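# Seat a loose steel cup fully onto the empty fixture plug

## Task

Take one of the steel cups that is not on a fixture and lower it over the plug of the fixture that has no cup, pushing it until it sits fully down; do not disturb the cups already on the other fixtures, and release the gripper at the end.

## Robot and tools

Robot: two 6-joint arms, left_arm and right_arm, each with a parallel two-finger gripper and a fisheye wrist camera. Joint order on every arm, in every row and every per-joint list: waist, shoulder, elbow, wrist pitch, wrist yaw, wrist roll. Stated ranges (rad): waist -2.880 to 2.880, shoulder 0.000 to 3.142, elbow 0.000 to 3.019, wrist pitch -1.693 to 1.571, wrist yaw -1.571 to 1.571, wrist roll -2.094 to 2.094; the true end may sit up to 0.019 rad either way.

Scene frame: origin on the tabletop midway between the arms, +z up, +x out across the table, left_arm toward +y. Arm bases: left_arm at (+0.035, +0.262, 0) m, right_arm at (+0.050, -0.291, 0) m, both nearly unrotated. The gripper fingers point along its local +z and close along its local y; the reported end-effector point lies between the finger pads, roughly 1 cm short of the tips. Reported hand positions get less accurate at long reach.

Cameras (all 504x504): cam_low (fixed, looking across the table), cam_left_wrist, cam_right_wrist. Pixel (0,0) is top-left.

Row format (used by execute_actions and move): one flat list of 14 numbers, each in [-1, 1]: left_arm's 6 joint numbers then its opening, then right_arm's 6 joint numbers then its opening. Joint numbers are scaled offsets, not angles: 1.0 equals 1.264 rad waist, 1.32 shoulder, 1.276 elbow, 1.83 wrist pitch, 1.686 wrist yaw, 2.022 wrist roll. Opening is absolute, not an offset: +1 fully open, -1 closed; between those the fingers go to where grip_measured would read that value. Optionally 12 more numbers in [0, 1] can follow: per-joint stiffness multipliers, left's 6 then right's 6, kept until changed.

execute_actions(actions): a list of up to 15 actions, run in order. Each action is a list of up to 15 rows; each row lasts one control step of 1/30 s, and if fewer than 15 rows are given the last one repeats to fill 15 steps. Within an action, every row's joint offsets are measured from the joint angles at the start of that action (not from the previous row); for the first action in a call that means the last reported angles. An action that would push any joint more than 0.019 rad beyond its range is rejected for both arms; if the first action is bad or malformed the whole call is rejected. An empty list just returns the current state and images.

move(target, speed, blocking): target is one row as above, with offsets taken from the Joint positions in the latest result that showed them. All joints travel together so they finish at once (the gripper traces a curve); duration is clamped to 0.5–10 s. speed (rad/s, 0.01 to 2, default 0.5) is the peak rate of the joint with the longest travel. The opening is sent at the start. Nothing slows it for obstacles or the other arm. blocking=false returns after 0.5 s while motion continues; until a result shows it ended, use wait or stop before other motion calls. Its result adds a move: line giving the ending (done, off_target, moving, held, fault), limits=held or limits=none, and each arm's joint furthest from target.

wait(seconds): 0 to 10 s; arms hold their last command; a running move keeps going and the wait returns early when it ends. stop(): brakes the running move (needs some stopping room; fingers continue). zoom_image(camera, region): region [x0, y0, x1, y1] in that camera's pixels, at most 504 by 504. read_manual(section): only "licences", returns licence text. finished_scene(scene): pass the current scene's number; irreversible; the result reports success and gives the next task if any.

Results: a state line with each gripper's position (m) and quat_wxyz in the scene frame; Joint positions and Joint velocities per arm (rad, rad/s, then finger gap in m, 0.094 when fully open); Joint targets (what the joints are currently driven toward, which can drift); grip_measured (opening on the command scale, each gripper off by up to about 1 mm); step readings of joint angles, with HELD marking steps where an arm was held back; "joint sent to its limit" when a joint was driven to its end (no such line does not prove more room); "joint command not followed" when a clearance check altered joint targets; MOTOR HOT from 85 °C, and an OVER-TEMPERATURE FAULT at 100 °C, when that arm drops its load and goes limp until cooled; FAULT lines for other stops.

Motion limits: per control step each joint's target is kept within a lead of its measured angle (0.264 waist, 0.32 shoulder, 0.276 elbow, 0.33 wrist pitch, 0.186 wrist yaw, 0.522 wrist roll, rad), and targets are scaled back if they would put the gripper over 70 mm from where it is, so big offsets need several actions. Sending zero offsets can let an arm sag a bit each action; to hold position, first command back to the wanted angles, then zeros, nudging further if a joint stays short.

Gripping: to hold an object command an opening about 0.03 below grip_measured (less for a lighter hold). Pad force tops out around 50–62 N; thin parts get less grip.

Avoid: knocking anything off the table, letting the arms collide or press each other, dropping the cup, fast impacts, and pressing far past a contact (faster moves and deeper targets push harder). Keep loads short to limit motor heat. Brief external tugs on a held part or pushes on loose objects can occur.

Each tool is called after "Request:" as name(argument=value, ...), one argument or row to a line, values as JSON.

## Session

Request:
execute_actions(
  actions=[],
)

Request:
zoom_image(
  camera="cam_low",
  region=[130, 190, 410, 330],
)

Scene clock: 0.00 s.
left_arm: end_effector_position=(+0.4408, -0.0875, +0.3539) grip_measured=+1.000 end_effector_quat_wxyz=(+0.395, +0.635, +0.660, -0.074) | right_arm: end_effector_position=(+0.5190, -0.2502, +0.1800) grip_measured=+1.000 end_effector_quat_wxyz=(+0.290, +0.698, +0.630, +0.178)
Joint names: [waist, shoulder, elbow, wrist pitch, wrist yaw, wrist roll]
Joint positions: left_arm=[-0.652  1.282  1.305 -0.792  0.228  0.797  0.094] | right_arm=[ 0.267  1.263  0.887 -0.56   0.301  1.769  0.094]
Joint velocities: left_arm=[-0.005  0.005 -0.002  0.007 -0.007 -0.051  0.   ] | right_arm=[-0.005 -0.015  0.002  0.002  0.007 -0.081  0.   ]
Joint targets: left_arm=[-0.652 1.288 1.325 -0.790 0.228 0.797] | right_arm=[0.267 1.262 0.913 -0.557 0.301 1.769]
Joint stiffness scale: left_arm=[1. 1. 1. 1. 1. 1.] | right_arm=[1. 1. 1. 1. 1. 1.]
camera_calibration (this result's frames):
cam_left_wrist: T_world_to_cam=[[-0.895392, -0.180349, -0.407121, 0.524204], [-0.145144, 0.982581, -0.11605, 0.195475], [0.420959, -0.0448192, -0.905972, 0.258641], [0, 0, 0, 1]] pos_world=[0.388863, -0.0859381, 0.470421]
cam_right_wrist: T_world_to_cam=[[-0.77029, 0.0383209, -0.636541, 0.519268], [-0.243716, 0.904725, 0.349392, 0.293255], [0.589284, 0.424268, -0.687562, 0.0484293], [0, 0, 0, 1]] pos_world=[0.44292, -0.305761, 0.261373]

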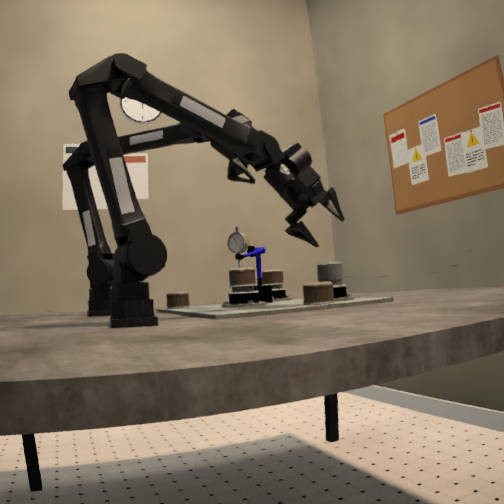

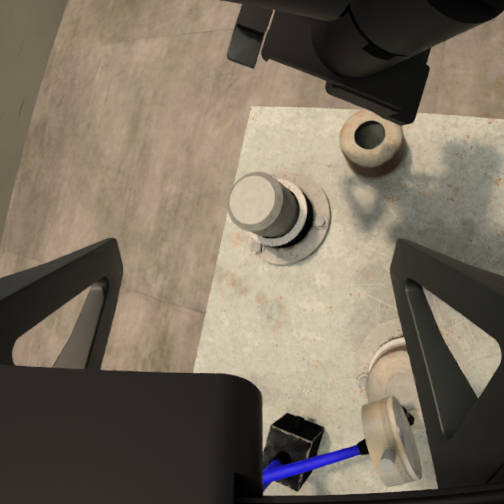

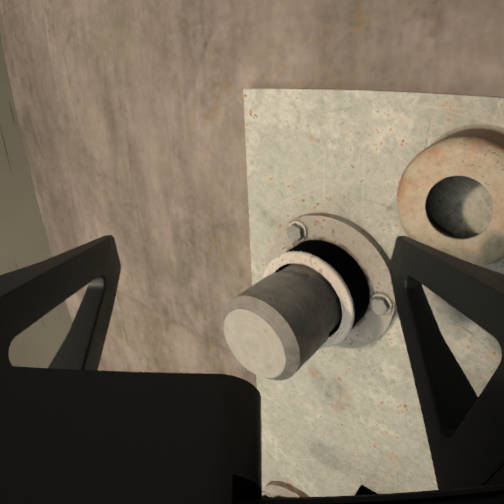

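Region (130, 190, 410, 330) of cam_low's 504x504 image, scaled by 1.800, with more detail than that image has.

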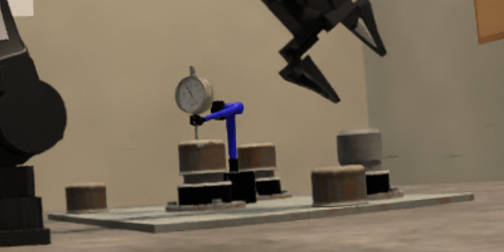

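Request:
move(
  target=[0.7,0,0.016,0,0,0,1,-0.071,0.215,0.24,-0.347,-0.181,-0.878,1],
  speed=1.2,
)

Scene clock: 5.67 s.
left_arm: end_effector_position=(+0.5621, +0.3570, +0.3539) grip_measured=+1.000 end_effector_quat_wxyz=(+0.388, +0.289, +0.869, +0.103) | right_arm: end_effector_position=(+0.4762, -0.2429, +0.1226) grip_measured=+1.000 end_effector_quat_wxyz=(+0.003, -0.055, +0.998, +0.000)
Joint names: [waist, shoulder, elbow, wrist pitch, wrist yaw, wrist roll]
Joint positions: left_arm=[ 0.237  1.282  1.305 -0.792  0.228  0.797  0.094] | right_arm=[ 0.184  1.529  1.144 -1.18   0.     0.004  0.094]
Joint velocities: left_arm=[-0.005 -0.015  0.002 -0.017 -0.022 -0.007  0.   ] | right_arm=[-0.015 -0.005  0.012 -0.007 -0.022 -0.051  0.   ]
Joint targets: left_arm=[0.233 1.282 1.325 -0.792 0.228 0.797] | right_arm=[0.177 1.547 1.194 -1.195 -0.004 -0.006]
Joint stiffness scale: left_arm=[1. 1. 1. 1. 1. 1.] | right_arm=[1. 1. 1. 1. 1. 1.]
move: off_target (right_arm); limits=none; left_arm: farthest joint: the elbow, 0.020 radians from its target (0.020 radians at the start); right_arm: farthest joint: the elbow, 0.049 radians from its target (0.306 radians at the start)
camera_calibration (this result's frames):
cam_left_wrist: T_world_to_cam=[[-0.424367, -0.808805, -0.407121, 0.67256], [-0.854303, 0.506654, -0.11605, 0.344866], [0.300131, 0.298557, -0.905972, 0.172838], [0, 0, 0, 1]] pos_world=[0.528158, 0.31764, 0.470421]
cam_right_wrist: T_world_to_cam=[[0.106703, -0.994243, -0.00971051, -0.295857], [-0.812219, -0.0927933, 0.575925, 0.297009], [-0.573511, -0.0535662, -0.817445, 0.484688], [0, 0, 0, 1]] pos_world=[0.550779, -0.24063, 0.222278]

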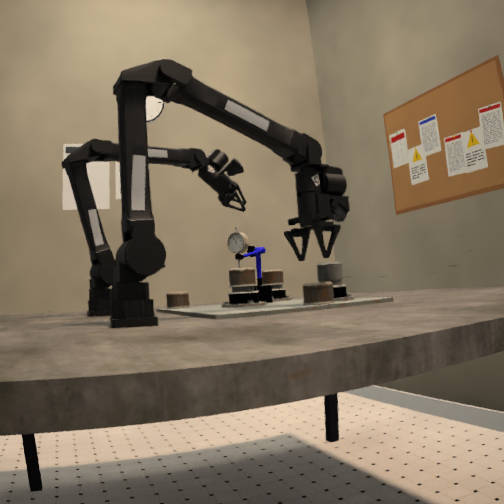

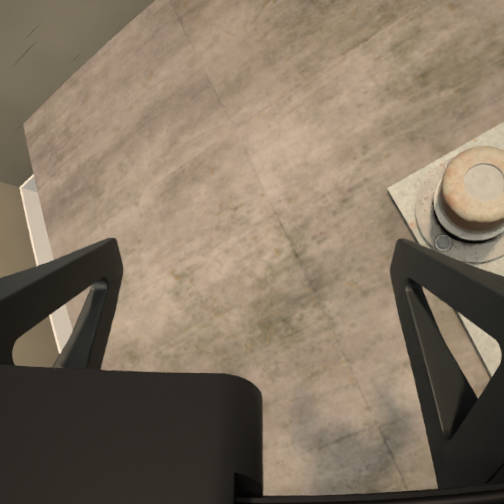

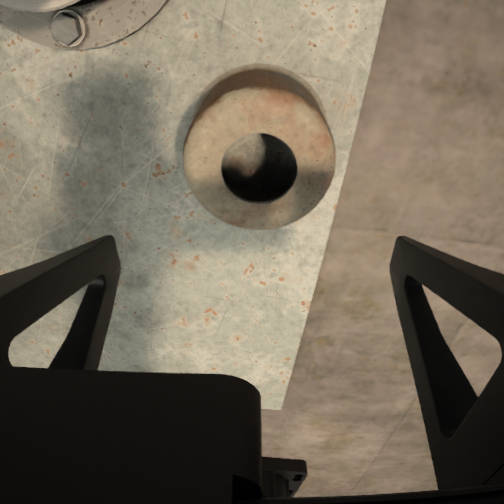

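Request:
move(
  target=[0,0,0.016,0,0,0,1,-0.006,0.115,-0.087,0.137,0,0,1],
  speed=0.25,
)

Scene clock: 8.63 s.
left_arm: end_effector_position=(+0.5621, +0.3570, +0.3539) grip_measured=+1.000 end_effector_quat_wxyz=(+0.388, +0.289, +0.869, +0.103) | right_arm: end_effector_position=(+0.4780, -0.2427, +0.0288) grip_measured=+1.000 end_effector_quat_wxyz=(-0.005, -0.055, +0.998, -0.000)
Joint names: [waist, shoulder, elbow, wrist pitch, wrist yaw, wrist roll]
Joint positions: left_arm=[ 0.237  1.282  1.305 -0.792  0.228  0.797  0.094] | right_arm=[ 0.184  1.667  1.033 -0.946  0.     0.004  0.094]
Joint velocities: left_arm=[-0.024  0.005 -0.007  0.007 -0.037 -0.037  0.   ] | right_arm=[-0.015 -0.005 -0.012 -0.012  0.066  0.007  0.   ]
Joint targets: left_arm=[0.237 1.282 1.325 -0.792 0.228 0.797] | right_arm=[0.176 1.681 1.033 -0.929 0.000 0.004]
Joint stiffness scale: left_arm=[1. 1. 1. 1. 1. 1.] | right_arm=[1. 1. 1. 1. 1. 1.]
move: done; limits=none; left_arm: farthest joint: the elbow, 0.020 radians from its target (0.020 radians at the start); right_arm: farthest joint: the wrist pitch, 0.017 radians from its target (0.251 radians at the start)
camera_calibration (this result's frames):
cam_left_wrist: T_world_to_cam=[[-0.424367, -0.808805, -0.407121, 0.67256], [-0.854303, 0.506654, -0.11605, 0.344866], [0.300131, 0.298557, -0.905972, 0.172838], [0, 0, 0, 1]] pos_world=[0.528158, 0.31764, 0.470421]
cam_right_wrist: T_world_to_cam=[[0.107312, -0.994179, -0.00960097, -0.297032], [-0.8031, -0.0923715, 0.588641, 0.347867], [-0.586101, -0.0554577, -0.808338, 0.414362], [0, 0, 0, 1]] pos_world=[0.554105, -0.240191, 0.127323]

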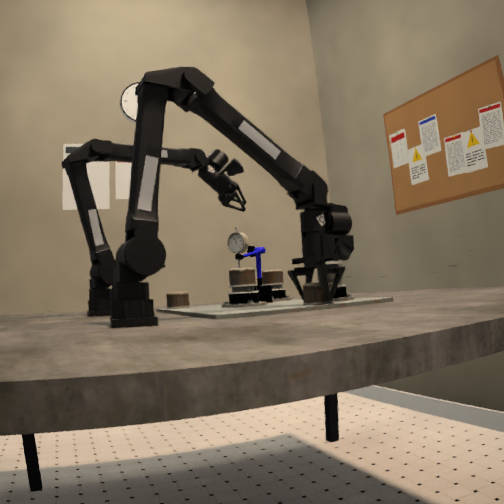

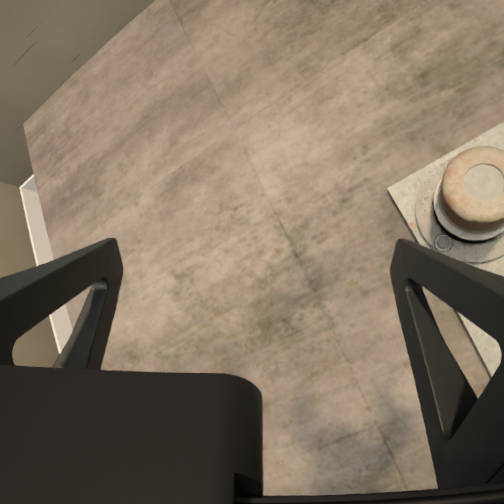

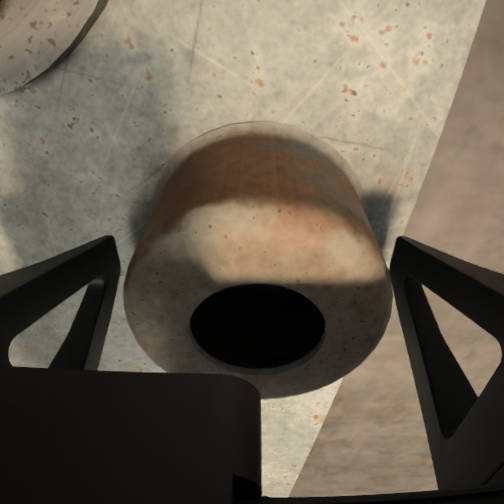

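Request:
execute_actions(
  actions=[
    [[0,0,0.016,0,0,0,1,0,0,0.005,0,0,0,0.8],[0,0,0.016,0,0,0,1,0,0,0.005,0,0,0,0.65],[0,0,0.016,0,0,0,1,0,0,0.005,0,0,0,0.6],[0,0,0.016,0,0,0,1,0,0,0.005,0,0,0,0.56],[0,0,0.016,0,0,0,1,0,0,0.005,0,0,0,0.53],[0,0,0.016,0,0,0,1,0,0,0.005,0,0,0,0.5],[0,0,0.016,0,0,0,1,0,0,0.005,0,0,0,0.47],[0,0,0.016,0,0,0,1,0,0,0.005,0,0,0,0.44],[0,0,0.016,0,0,0,1,0,0,0.005,0,0,0,0.4]],
  ],
)

Request:
move(
  target=[0,0,0.016,0,0,0,1,0,-0.13,0.19,-0.2,0,0,0.4],
  speed=0.4,
)

Scene clock: 12.93 s.
left_arm: end_effector_position=(+0.5621, +0.3570, +0.3539) grip_measured=+1.000 end_effector_quat_wxyz=(+0.388, +0.289, +0.869, +0.103) | right_arm: end_effector_position=(+0.4780, -0.2428, +0.0288) grip_measured=+0.476 end_effector_quat_wxyz=(-0.005, -0.055, +0.998, -0.001)
Joint names: [waist, shoulder, elbow, wrist pitch, wrist yaw, wrist roll]
Joint positions: left_arm=[ 0.237  1.282  1.305 -0.792  0.228  0.797  0.094] | right_arm=[ 0.184  1.667  1.033 -0.946  0.001  0.004  0.069]
Joint velocities: left_arm=[ 0.005  0.005  0.007 -0.007 -0.095  0.066  0.   ] | right_arm=[ 0.005 -0.005  0.017 -0.002 -0.037 -0.051 -0.   ]
Joint targets: left_arm=[0.237 1.282 1.325 -0.792 0.228 0.797] | right_arm=[0.184 1.667 1.039 -0.946 0.000 0.004]
Joint stiffness scale: left_arm=[1. 1. 1. 1. 1. 1.] | right_arm=[1. 1. 1. 1. 1. 1.]
Step readings (joint positions):
0: left_arm=[0.237 1.282 1.305 -0.792 0.228 0.797] | right_arm=[0.184 1.667 1.033 -0.946 0.000 0.004]
1: left_arm=[0.237 1.282 1.305 -0.792 0.228 0.797] | right_arm=[0.184 1.667 1.033 -0.946 0.000 0.004]
2: left_arm=[0.237 1.282 1.305 -0.792 0.228 0.797] | right_arm=[0.184 1.667 1.033 -0.946 0.000 0.004]
4: left_arm=[0.237 1.282 1.305 -0.792 0.228 0.797] | right_arm=[0.184 1.667 1.033 -0.946 0.000 0.004]
8: left_arm=[0.237 1.282 1.305 -0.792 0.228 0.797] | right_arm=[0.184 1.667 1.033 -0.946 0.001 0.004]
15: Joint positions above
camera_calibration (this result's frames):
cam_left_wrist: T_world_to_cam=[[-0.424367, -0.808805, -0.407121, 0.67256], [-0.854303, 0.506654, -0.11605, 0.344866], [0.300131, 0.298557, -0.905972, 0.172838], [0, 0, 0, 1]] pos_world=[0.528158, 0.31764, 0.470421]
cam_right_wrist: T_world_to_cam=[[0.107316, -0.994182, -0.00921954, -0.297112], [-0.803125, -0.0921513, 0.588641, 0.347933], [-0.586066, -0.0557661, -0.808342, 0.414271], [0, 0, 0, 1]] pos_world=[0.554108, -0.240218, 0.127326]

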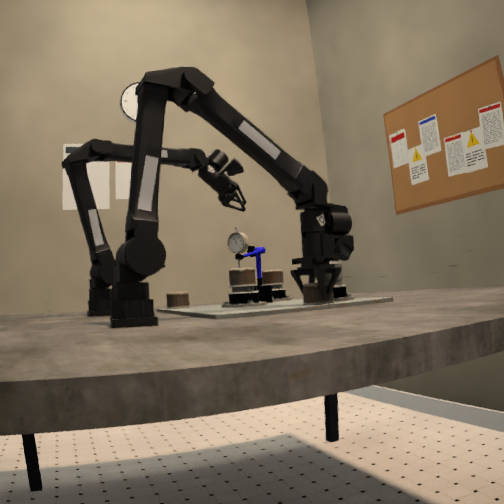

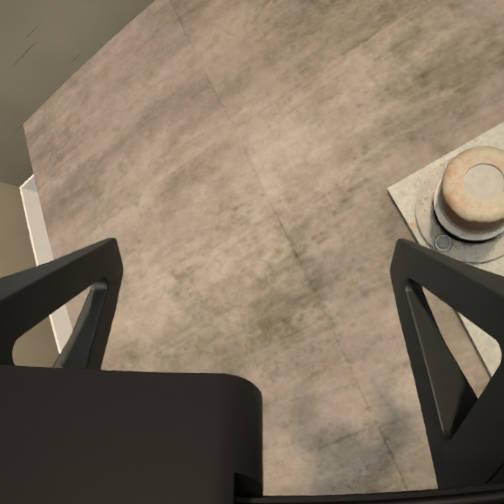

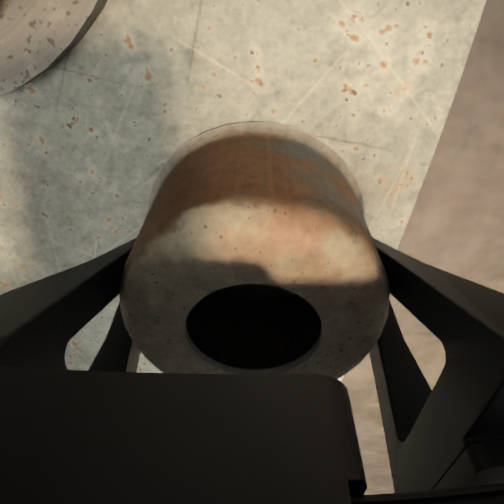

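Scene clock: 14.30 s.
left_arm: end_effector_position=(+0.5621, +0.3570, +0.3539) grip_measured=+1.000 end_effector_quat_wxyz=(+0.388, +0.289, +0.869, +0.103) | right_arm: end_effector_position=(+0.4766, -0.2429, +0.1560) grip_measured=+0.476 end_effector_quat_wxyz=(-0.010, -0.055, +0.998, -0.001)
Joint names: [waist, shoulder, elbow, wrist pitch, wrist yaw, wrist roll]
Joint positions: left_arm=[ 0.237  1.282  1.305 -0.792  0.228  0.797  0.094] | right_arm=[ 0.184  1.517  1.223 -1.297  0.001  0.004  0.069]
Joint velocities: left_arm=[-0.015 -0.015 -0.007 -0.002  0.037 -0.081  0.   ] | right_arm=[ 0.005  0.005 -0.002 -0.027 -0.081 -0.066  0.   ]
Joint targets: left_arm=[0.237 1.282 1.325 -0.792 0.228 0.797] | right_arm=[0.184 1.495 1.275 -1.312 0.001 0.004]
Joint stiffness scale: left_arm=[1. 1. 1. 1. 1. 1.] | right_arm=[1. 1. 1. 1. 1. 1.]
move: off_target (right_arm); limits=none; left_arm: farthest joint: the elbow, 0.020 radians from its target (0.020 radians at the start); right_arm: farthest joint: the elbow, 0.052 radians from its target (0.242 radians at the start)
camera_calibration (this result's frames):
cam_left_wrist: T_world_to_cam=[[-0.424367, -0.808805, -0.407121, 0.67256], [-0.854303, 0.506654, -0.11605, 0.344866], [0.300131, 0.298557, -0.905972, 0.172838], [0, 0, 0, 1]] pos_world=[0.528158, 0.31764, 0.470421]
cam_right_wrist: T_world_to_cam=[[0.107218, -0.994193, -0.00914671, -0.295917], [-0.796833, -0.0914289, 0.597242, 0.267802], [-0.59461, -0.056747, -0.802009, 0.51906], [0, 0, 0, 1]] pos_world=[0.553759, -0.240258, 0.253642]

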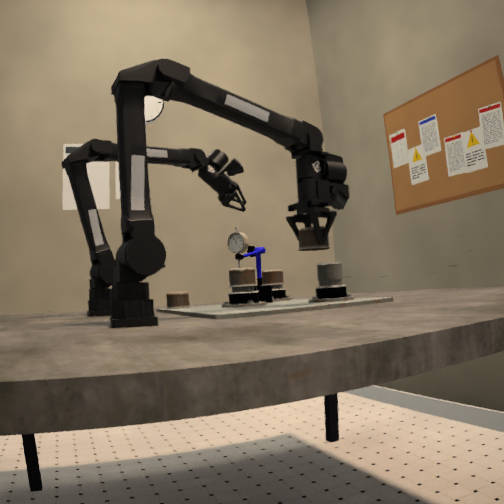

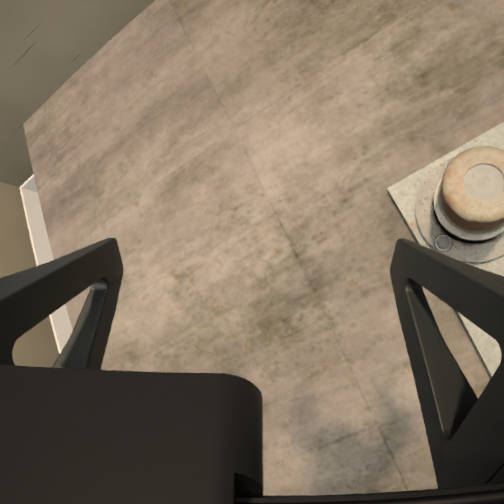

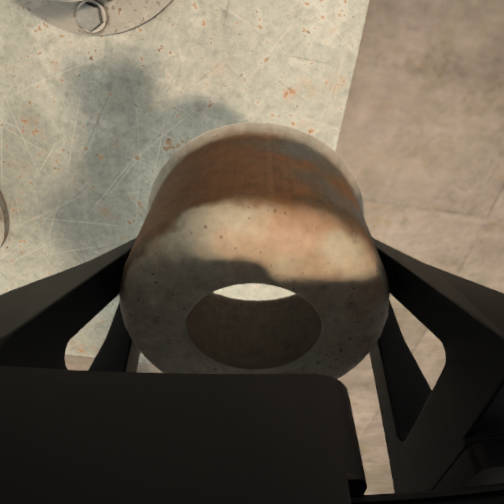

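Request:
move(
  target=[0,0,0.016,0,0,0,1,0.128,0.239,0.319,-0.027,0,0,0.4],
  speed=0.3,
)

Request:
zoom_image(
  camera="cam_low",
  region=[290, 220, 380, 310],
)

Scene clock: 18.33 s.
left_arm: end_effector_position=(+0.5621, +0.3570, +0.3539) grip_measured=+1.000 end_effector_quat_wxyz=(+0.388, +0.289, +0.869, +0.103) | right_arm: end_effector_position=(+0.5948, -0.1393, +0.1437) grip_measured=+0.476 end_effector_quat_wxyz=(+0.006, -0.134, +0.991, +0.000)
Joint names: [waist, shoulder, elbow, wrist pitch, wrist yaw, wrist roll]
Joint positions: left_arm=[ 0.237  1.282  1.305 -0.792  0.228  0.797  0.094] | right_arm=[ 0.342  1.849  1.621 -1.332  0.001  0.004  0.069]
Joint velocities: left_arm=[ 0.015 -0.015 -0.007  0.012  0.037  0.007  0.   ] | right_arm=[ 0.005 -0.015  0.007 -0.007  0.037  0.022 -0.   ]
Joint targets: left_arm=[0.237 1.282 1.325 -0.792 0.228 0.797] | right_arm=[0.345 1.832 1.630 -1.347 0.001 0.004]
Joint stiffness scale: left_arm=[1. 1. 1. 1. 1. 1.] | right_arm=[1. 1. 1. 1. 1. 1.]
move: done; limits=none; left_arm: farthest joint: the elbow, 0.020 radians from its target (0.020 radians at the start); right_arm: farthest joint: the shoulder, 0.017 radians from its target (0.316 radians at the start)
camera_calibration (this result's frames):
cam_left_wrist: T_world_to_cam=[[-0.424367, -0.808805, -0.407121, 0.67256], [-0.854303, 0.506654, -0.11605, 0.344866], [0.300131, 0.298557, -0.905972, 0.172838], [0, 0, 0, 1]] pos_world=[0.528158, 0.31764, 0.470421]
cam_right_wrist: T_world_to_cam=[[0.263261, -0.964679, -0.00935702, -0.294361], [-0.789982, -0.221133, 0.571864, 0.360245], [-0.553735, -0.143158, -0.820295, 0.551662], [0, 0, 0, 1]] pos_world=[0.667555, -0.125327, 0.243759]

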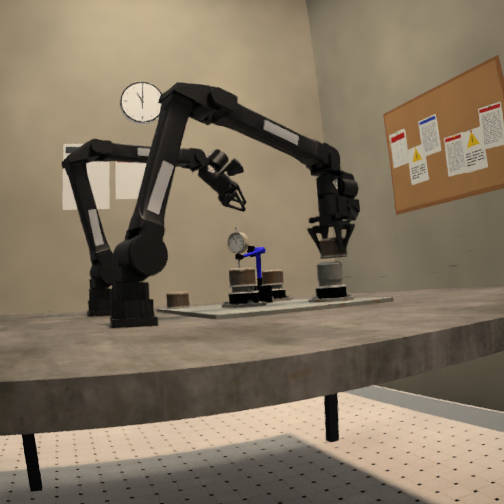

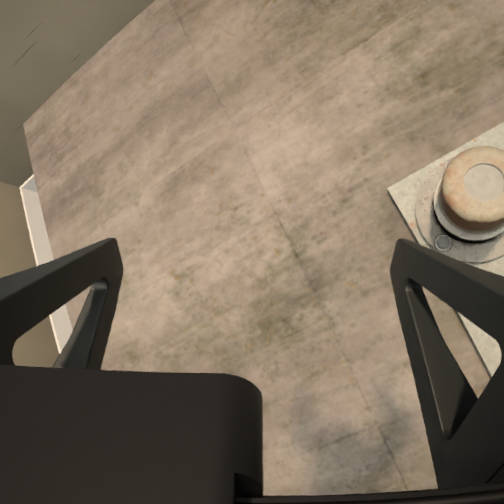

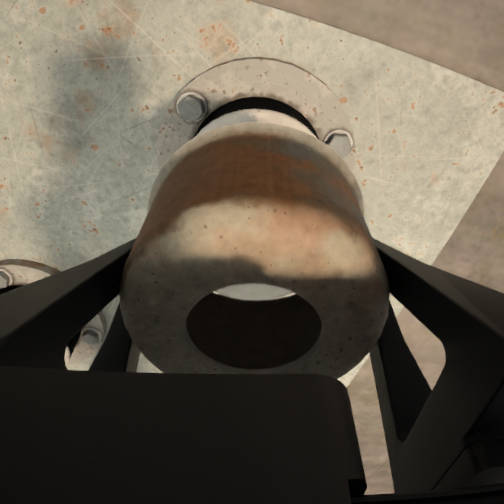

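Region (290, 220, 380, 310) of cam_low's 504x504 image, scaled by 5.600, with more detail than that image has.

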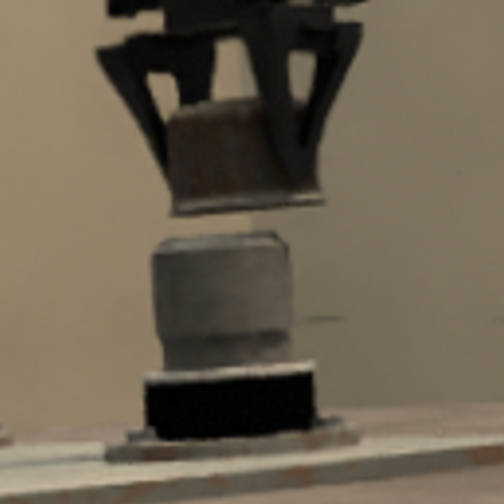

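Request:
execute_actions(
  actions=[
    [[0,0,0.016,0,0,0,1,0,-0.025,0.005,0,0,0,0.4],[0,0,0.016,0,0,0,1,0,-0.03,0.002,0,0,0,0.4],[0,0,0.016,0,0,0,1,0,-0.034,-0.002,0,0,0,0.4],[0,0,0.016,0,0,0,1,0,-0.038,-0.006,0,0,0,0.4],[0,0,0.016,0,0,0,1,0,-0.042,-0.011,0,0,0,0.4],[0,0,0.016,0,0,0,1,0,-0.045,-0.016,0,0,0,0.4],[0,0,0.016,0,0,0,1,0,-0.048,-0.021,0,0,0,0.4],[0,0,0.016,0,0,0,1,0,-0.05,-0.026,0,0,0,0.4],[0,0,0.016,0,0,0,1,0,-0.05,-0.031,0,0,0,0.4],[0,0,0.016,0,0,0,1,0,-0.05,-0.036,0,0,0,0.4],[0,0,0.016,0,0,0,1,0,-0.05,-0.04,0,0,0,0.4]],
  ],
)

Request:
wait(
  seconds=0.4,
)

Request:
zoom_image(
  camera="cam_low",
  region=[290, 220, 380, 310],
)

Scene clock: 25.20 s.
left_arm: end_effector_position=(+0.5621, +0.3570, +0.3539) grip_measured=+1.000 end_effector_quat_wxyz=(+0.388, +0.289, +0.869, +0.103) | right_arm: end_effector_position=(+0.5762, -0.1446, +0.1375) grip_measured=+0.476 end_effector_quat_wxyz=(-0.009, -0.134, +0.991, -0.002)
Joint names: [waist, shoulder, elbow, wrist pitch, wrist yaw, wrist roll]
Joint positions: left_arm=[ 0.237  1.282  1.305 -0.792  0.228  0.797  0.094] | right_arm=[ 0.342  1.822  1.565 -1.332  0.001  0.004  0.069]
Joint velocities: left_arm=[-0.005 -0.005  0.012 -0.007  0.007  0.007  0.   ] | right_arm=[-0.015 -0.005 -0.032 -0.002 -0.007 -0.007  0.   ]
Joint targets: left_arm=[0.237 1.282 1.325 -0.792 0.228 0.797] | right_arm=[0.342 1.783 1.570 -1.332 0.001 0.004]
Joint stiffness scale: left_arm=[1. 1. 1. 1. 1. 1.] | right_arm=[1. 1. 1. 1. 1. 1.]
Step readings (joint positions):
0: left_arm=[0.237 1.282 1.305 -0.792 0.228 0.797] | right_arm=[0.342 1.849 1.621 -1.332 0.001 0.004]
1: left_arm=[0.237 1.282 1.305 -0.792 0.228 0.797] | right_arm=[0.342 1.849 1.621 -1.332 0.001 0.004]
2: left_arm=[0.237 1.282 1.305 -0.792 0.228 0.797] | right_arm=[0.342 1.849 1.621 -1.332 0.001 0.004]
4: left_arm=[0.237 1.282 1.305 -0.792 0.228 0.797] | right_arm=[0.342 1.848 1.618 -1.332 0.001 0.004]
8: left_arm=[0.237 1.282 1.305 -0.792 0.228 0.797] | right_arm=[0.342 1.836 1.594 -1.332 0.001 0.004]
15: Joint positions above
camera_calibration (this result's frames):
cam_left_wrist: T_world_to_cam=[[-0.424367, -0.808805, -0.407121, 0.67256], [-0.854303, 0.506654, -0.11605, 0.344866], [0.300131, 0.298557, -0.905972, 0.172838], [0, 0, 0, 1]] pos_world=[0.528158, 0.31764, 0.470421]
cam_right_wrist: T_world_to_cam=[[0.263002, -0.964752, -0.00916241, -0.294434], [-0.773687, -0.21657, 0.595404, 0.335958], [-0.576402, -0.149504, -0.803374, 0.545336], [0, 0, 0, 1]] pos_world=[0.651696, -0.129768, 0.235381]

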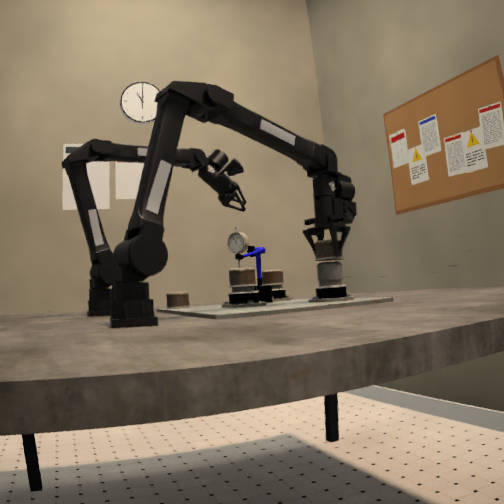

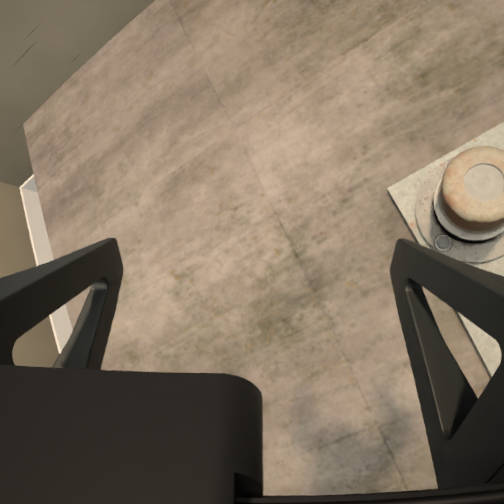

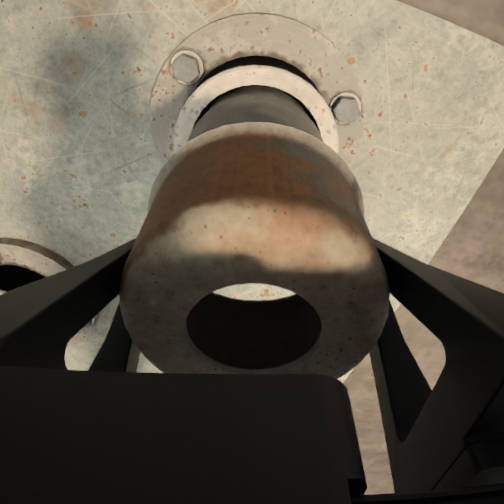

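Scene clock: 25.60 s.
left_arm: end_effector_position=(+0.5621, +0.3570, +0.3539) grip_measured=+1.000 end_effector_quat_wxyz=(+0.388, +0.289, +0.869, +0.103) | right_arm: end_effector_position=(+0.5759, -0.1446, +0.1373) grip_measured=+0.476 end_effector_quat_wxyz=(-0.009, -0.134, +0.991, -0.002)
Joint names: [waist, shoulder, elbow, wrist pitch, wrist yaw, wrist roll]
Joint positions: left_arm=[ 0.237  1.282  1.305 -0.792  0.228  0.797  0.094] | right_arm=[ 0.342  1.822  1.564 -1.332  0.001  0.004  0.069]
Joint velocities: left_arm=[-0.015  0.005 -0.007 -0.017 -0.007 -0.022  0.   ] | right_arm=[-0.005 -0.005  0.012 -0.002  0.037 -0.051 -0.001]
Joint targets: left_arm=[0.237 1.282 1.325 -0.792 0.228 0.797] | right_arm=[0.342 1.783 1.570 -1.332 0.001 0.004]
Joint stiffness scale: left_arm=[1. 1. 1. 1. 1. 1.] | right_arm=[1. 1. 1. 1. 1. 1.]
wait: 0.40 s; at rest by 0.17 s
camera_calibration (this result's frames):
cam_left_wrist: T_world_to_cam=[[-0.424367, -0.808805, -0.407121, 0.67256], [-0.854303, 0.506654, -0.11605, 0.344866], [0.300131, 0.298557, -0.905972, 0.172838], [0, 0, 0, 1]] pos_world=[0.528158, 0.31764, 0.470421]
cam_right_wrist: T_world_to_cam=[[0.262996, -0.964754, -0.00915718, -0.294436], [-0.773249, -0.216448, 0.596017, 0.335594], [-0.576992, -0.149669, -0.802919, 0.545211], [0, 0, 0, 1]] pos_world=[0.651515, -0.129818, 0.235044]

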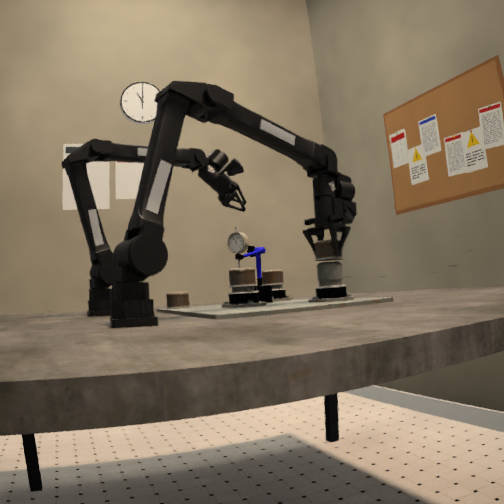

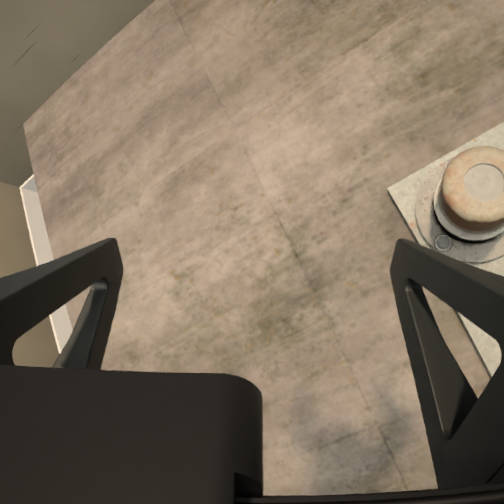

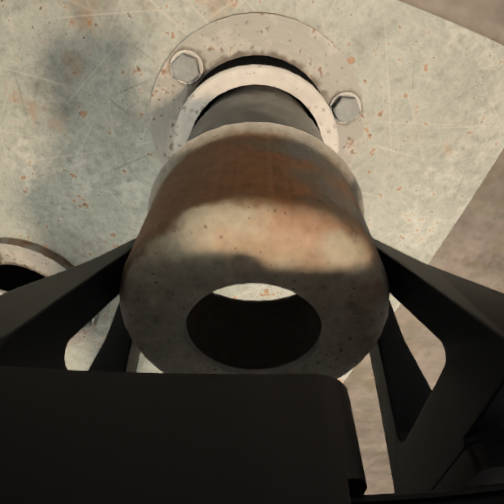

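Region (290, 220, 380, 310) of cam_low's 504x504 image, scaled by 5.600, with more detail than that image has.

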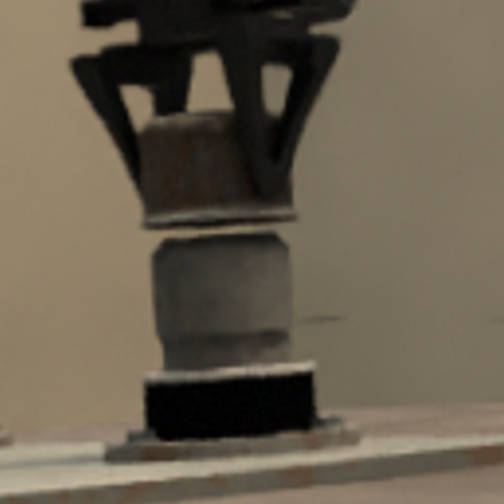

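Request:
move(
  target=[0,0,0.016,0,0,0,1,0,0,-0.027,0.04,0,0,0.4],
  speed=0.08,
)

Request:
zoom_image(
  camera="cam_low",
  region=[290, 220, 380, 310],
)

Scene clock: 28.87 s.
left_arm: end_effector_position=(+0.5621, +0.3570, +0.3539) grip_measured=+1.000 end_effector_quat_wxyz=(+0.388, +0.289, +0.869, +0.103) | right_arm: end_effector_position=(+0.5758, -0.1447, +0.1226) grip_measured=+0.476 end_effector_quat_wxyz=(-0.001, -0.134, +0.991, -0.000)
Joint names: [waist, shoulder, elbow, wrist pitch, wrist yaw, wrist roll]
Joint positions: left_arm=[ 0.237  1.282  1.305 -0.792  0.228  0.797  0.094] | right_arm=[ 0.342  1.822  1.524 -1.275  0.001  0.004  0.069]
Joint velocities: left_arm=[-0.015 -0.015 -0.007 -0.012 -0.022 -0.081  0.   ] | right_arm=[-0.005 -0.015  0.017  0.002  0.022 -0.051  0.001]
Joint targets: left_arm=[0.237 1.282 1.325 -0.792 0.228 0.797] | right_arm=[0.342 1.822 1.529 -1.259 0.001 0.004]
Joint stiffness scale: left_arm=[1. 1. 1. 1. 1. 1.] | right_arm=[1. 1. 1. 1. 1. 1.]
move: done; limits=none; left_arm: farthest joint: the elbow, 0.020 radians from its target (0.020 radians at the start); right_arm: farthest joint: the wrist pitch, 0.017 radians from its target (0.073 radians at the start)
camera_calibration (this result's frames):
cam_left_wrist: T_world_to_cam=[[-0.424367, -0.808805, -0.407121, 0.67256], [-0.854303, 0.506654, -0.11605, 0.344866], [0.300131, 0.298557, -0.905972, 0.172838], [0, 0, 0, 1]] pos_world=[0.528158, 0.31764, 0.470421]
cam_right_wrist: T_world_to_cam=[[0.263141, -0.964713, -0.00926836, -0.294635], [-0.782559, -0.219055, 0.582766, 0.35082], [-0.564232, -0.146097, -0.812587, 0.527757], [0, 0, 0, 1]] pos_world=[0.649845, -0.130286, 0.221672]

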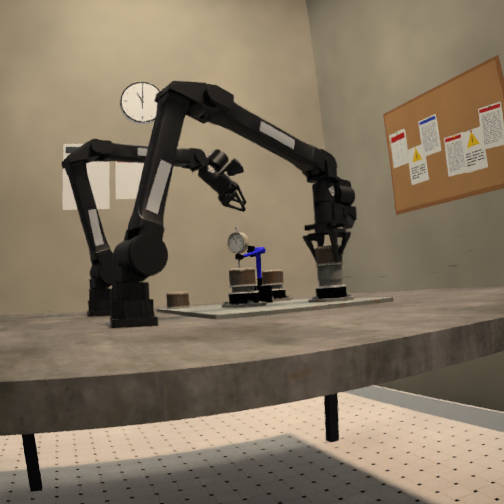

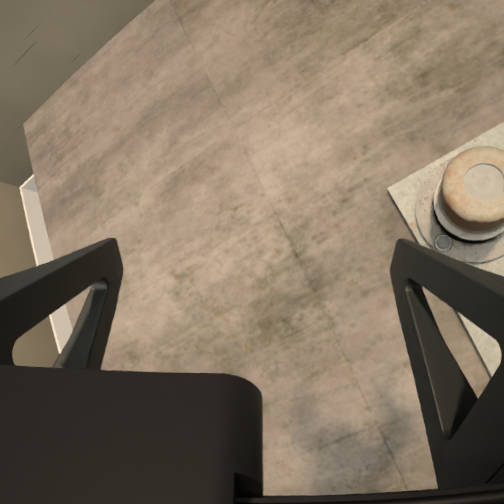

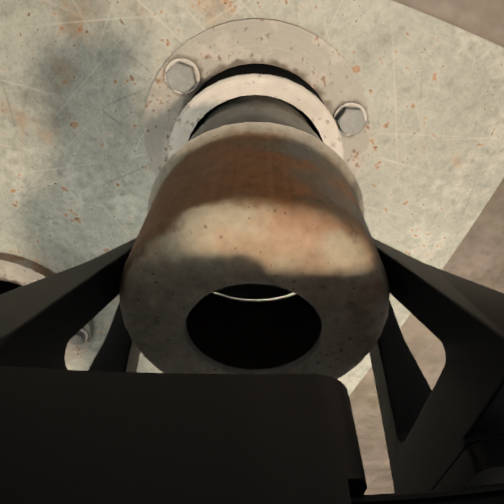

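Region (290, 220, 380, 310) of cam_low's 504x504 image, scaled by 5.600, with more detail than that image has.

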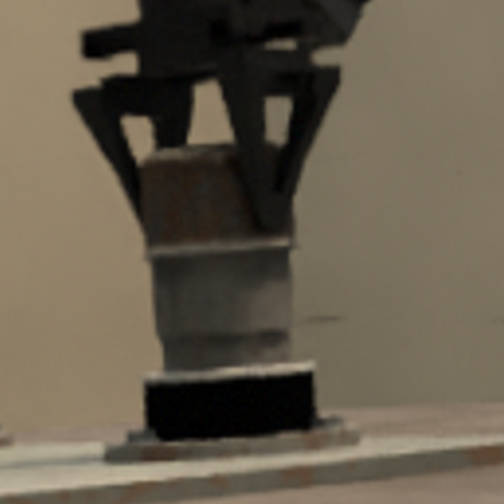

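Request:
move(
  target=[0,0,0.016,0,0,0,1,0,0.048,-0.041,0.059,0,0,0.4],
  speed=0.08,
)

Scene clock: 33.73 s.
left_arm: end_effector_position=(+0.5621, +0.3570, +0.3539) grip_measured=+1.000 end_effector_quat_wxyz=(+0.388, +0.289, +0.869, +0.103) | right_arm: end_effector_position=(+0.5754, -0.1444, +0.0831) grip_measured=+0.476 end_effector_quat_wxyz=(-0.007, -0.134, +0.991, -0.001)
Joint names: [waist, shoulder, elbow, wrist pitch, wrist yaw, wrist roll]
Joint positions: left_arm=[ 0.237  1.282  1.305 -0.792  0.228  0.797  0.094] | right_arm=[ 0.343  1.863  1.474 -1.196 -0.001  0.004  0.069]
Joint velocities: left_arm=[-0.015 -0.015 -0.007  0.007 -0.007 -0.022  0.   ] | right_arm=[-0.015  0.005 -0.007 -0.027 -0.037 -0.066  0.   ]
Joint targets: left_arm=[0.237 1.282 1.325 -0.792 0.228 0.797] | right_arm=[0.343 1.885 1.472 -1.167 0.001 0.004]
Joint stiffness scale: left_arm=[1. 1. 1. 1. 1. 1.] | right_arm=[1. 1. 1. 1. 1. 1.]
move: off_target (right_arm); limits=none; left_arm: farthest joint: the elbow, 0.020 radians from its target (0.020 radians at the start); right_arm: farthest joint: the wrist pitch, 0.029 radians from its target (0.108 radians at the start)
camera_calibration (this result's frames):
cam_left_wrist: T_world_to_cam=[[-0.424367, -0.808805, -0.407121, 0.67256], [-0.854303, 0.506654, -0.11605, 0.344866], [0.300131, 0.298557, -0.905972, 0.172838], [0, 0, 0, 1]] pos_world=[0.528158, 0.31764, 0.470421]
cam_right_wrist: T_world_to_cam=[[0.263389, -0.964634, -0.0103353, -0.294642], [-0.775823, -0.218179, 0.592027, 0.36906], [-0.573345, -0.147915, -0.805851, 0.499792], [0, 0, 0, 1]] pos_world=[0.650484, -0.129774, 0.181219]

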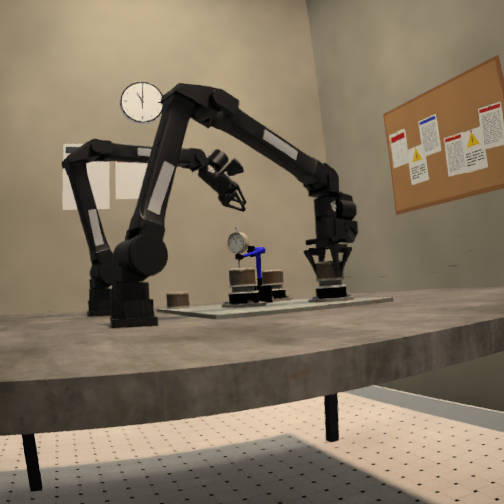

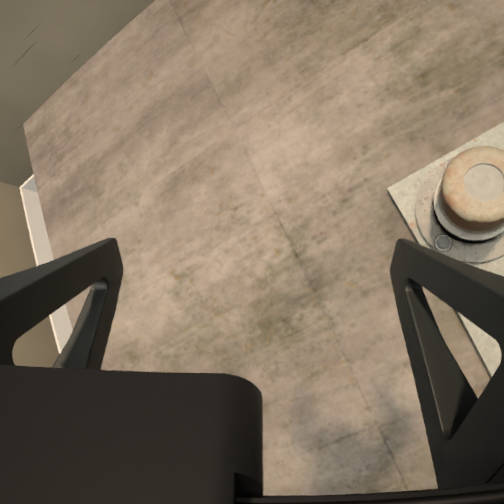

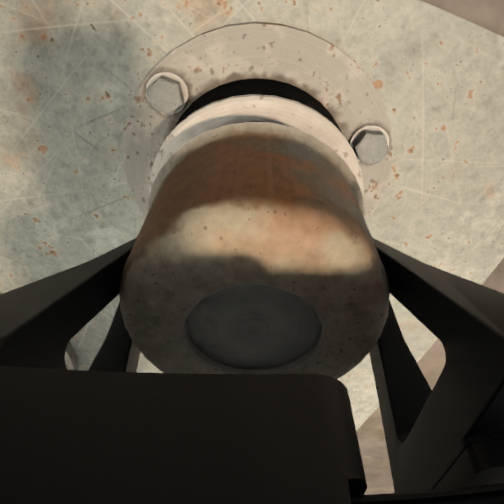

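Request:
execute_actions(
  actions=[
    [[0,0,0.016,0,0,0,1,0,0,0.01,0,0,0,0.4],[0,0,0.016,0,0,0,1,0,0,0.01,0,0,0,0.4],[0,0,0.016,0,0,0,1,0,0,0.01,0,0,0,1]],
  ],
)

Request:
move(
  target=[0,0,0.016,0,0,0,1,0,-0.055,0.11,-0.075,0,0,1],
  speed=0.3,
)

Scene clock: 37.47 s.
left_arm: end_effector_position=(+0.5621, +0.3570, +0.3539) grip_measured=+1.000 end_effector_quat_wxyz=(+0.388, +0.289, +0.869, +0.103) | right_arm: end_effector_position=(+0.5754, -0.1444, +0.0831) grip_measured=+1.000 end_effector_quat_wxyz=(-0.007, -0.134, +0.991, -0.001)
Joint names: [waist, shoulder, elbow, wrist pitch, wrist yaw, wrist roll]
Joint positions: left_arm=[ 0.237  1.282  1.305 -0.792  0.228  0.797  0.094] | right_arm=[ 0.343  1.863  1.474 -1.196 -0.001  0.004  0.094]
Joint velocities: left_arm=[ 0.005 -0.005 -0.007  0.002 -0.022 -0.051  0.   ] | right_arm=[ 0.005 -0.005 -0.022  0.012 -0.037 -0.037  0.   ]
Joint targets: left_arm=[0.237 1.282 1.325 -0.792 0.228 0.797] | right_arm=[0.343 1.863 1.487 -1.196 -0.001 0.004]
Joint stiffness scale: left_arm=[1. 1. 1. 1. 1. 1.] | right_arm=[1. 1. 1. 1. 1. 1.]
Step readings (joint positions):
0: left_arm=[0.237 1.282 1.305 -0.792 0.228 0.797] | right_arm=[0.343 1.863 1.474 -1.196 -0.001 0.004]
1: left_arm=[0.237 1.282 1.305 -0.792 0.228 0.797] | right_arm=[0.343 1.863 1.474 -1.196 -0.001 0.004]
2: left_arm=[0.237 1.282 1.305 -0.792 0.228 0.797] | right_arm=[0.343 1.863 1.474 -1.196 -0.001 0.004]
4: left_arm=[0.237 1.282 1.305 -0.792 0.228 0.797] | right_arm=[0.343 1.863 1.474 -1.196 -0.001 0.004]
8: left_arm=[0.237 1.282 1.305 -0.792 0.228 0.797] | right_arm=[0.343 1.863 1.474 -1.196 -0.001 0.004]
15: Joint positions above
camera_calibration (this result's frames):
cam_left_wrist: T_world_to_cam=[[-0.424367, -0.808805, -0.407121, 0.67256], [-0.854303, 0.506654, -0.11605, 0.344866], [0.300131, 0.298557, -0.905972, 0.172838], [0, 0, 0, 1]] pos_world=[0.528158, 0.31764, 0.470421]
cam_right_wrist: T_world_to_cam=[[0.263389, -0.964634, -0.0103353, -0.294642], [-0.775823, -0.218179, 0.592027, 0.36906], [-0.573345, -0.147915, -0.805851, 0.499792], [0, 0, 0, 1]] pos_world=[0.650484, -0.129774, 0.181219]

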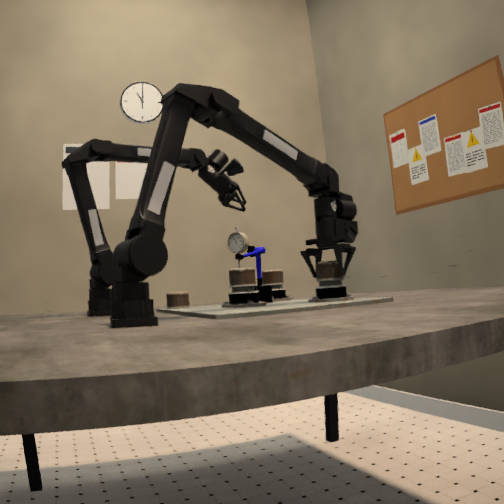

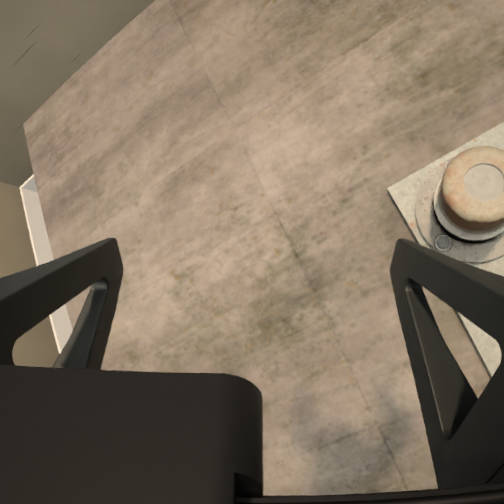

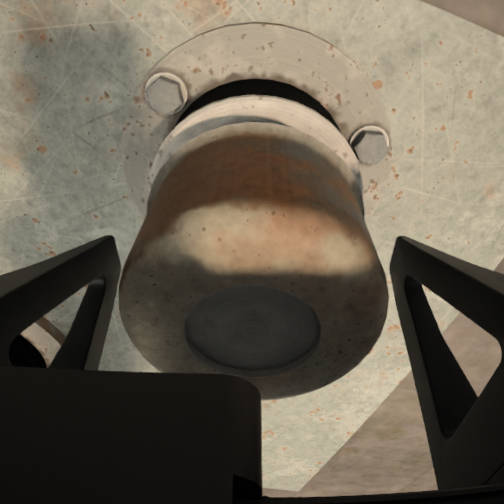

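Scene clock: 38.43 s.
left_arm: end_effector_position=(+0.5621, +0.3570, +0.3539) grip_measured=+1.000 end_effector_quat_wxyz=(+0.388, +0.289, +0.869, +0.103) | right_arm: end_effector_position=(+0.5825, -0.1424, +0.1574) grip_measured=+1.000 end_effector_quat_wxyz=(+0.018, -0.134, +0.991, +0.003)
Joint names: [waist, shoulder, elbow, wrist pitch, wrist yaw, wrist roll]
Joint positions: left_arm=[ 0.237  1.282  1.305 -0.792  0.228  0.797  0.094] | right_arm=[ 0.343  1.792  1.576 -1.318 -0.001  0.004  0.094]
Joint velocities: left_arm=[-0.015  0.005  0.007  0.022 -0.051 -0.066  0.   ] | right_arm=[-0.005 -0.005  0.002 -0.012 -0.007 -0.022  0.   ]
Joint targets: left_arm=[0.237 1.282 1.325 -0.792 0.228 0.797] | right_arm=[0.343 1.790 1.614 -1.333 -0.001 0.004]
Joint stiffness scale: left_arm=[1. 1. 1. 1. 1. 1.] | right_arm=[1. 1. 1. 1. 1. 1.]
move: off_target (right_arm); limits=none; left_arm: farthest joint: the elbow, 0.020 radians from its target (0.020 radians at the start); right_arm: farthest joint: the elbow, 0.038 radians from its target (0.140 radians at the start)
camera_calibration (this result's frames):
cam_left_wrist: T_world_to_cam=[[-0.424367, -0.808805, -0.407121, 0.67256], [-0.854303, 0.506654, -0.11605, 0.344866], [0.300131, 0.298557, -0.905972, 0.172838], [0, 0, 0, 1]] pos_world=[0.528158, 0.31764, 0.470421]
cam_right_wrist: T_world_to_cam=[[0.263895, -0.964493, -0.0106632, -0.294047], [-0.803329, -0.225891, 0.551031, 0.352404], [-0.533874, -0.136848, -0.834417, 0.547112], [0, 0, 0, 1]] pos_world=[0.652782, -0.12913, 0.259198]

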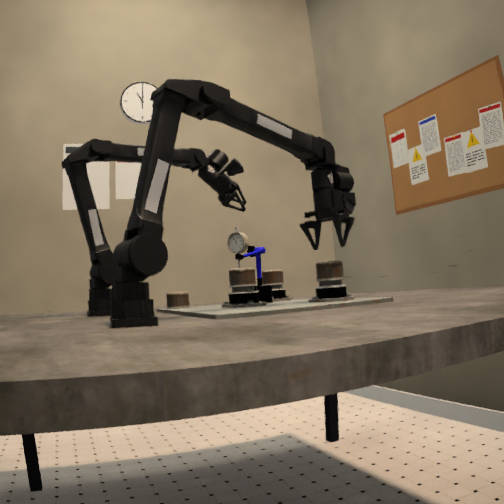

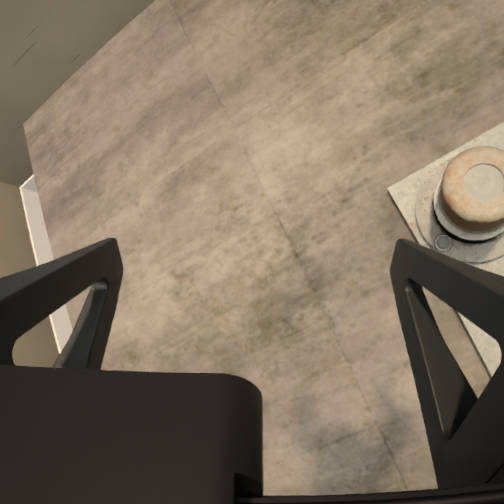

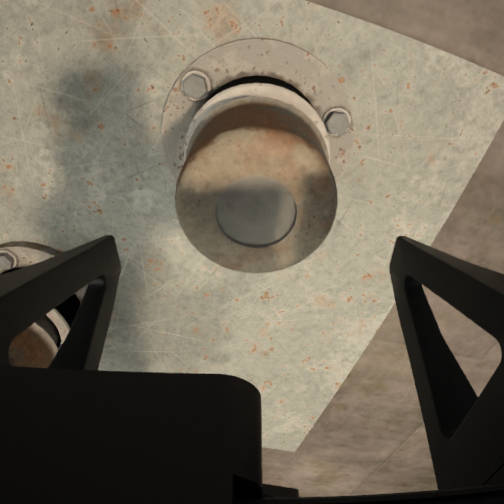

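Request:
finished_scene(
  scene=2,
)

The scene is finished: the task was done.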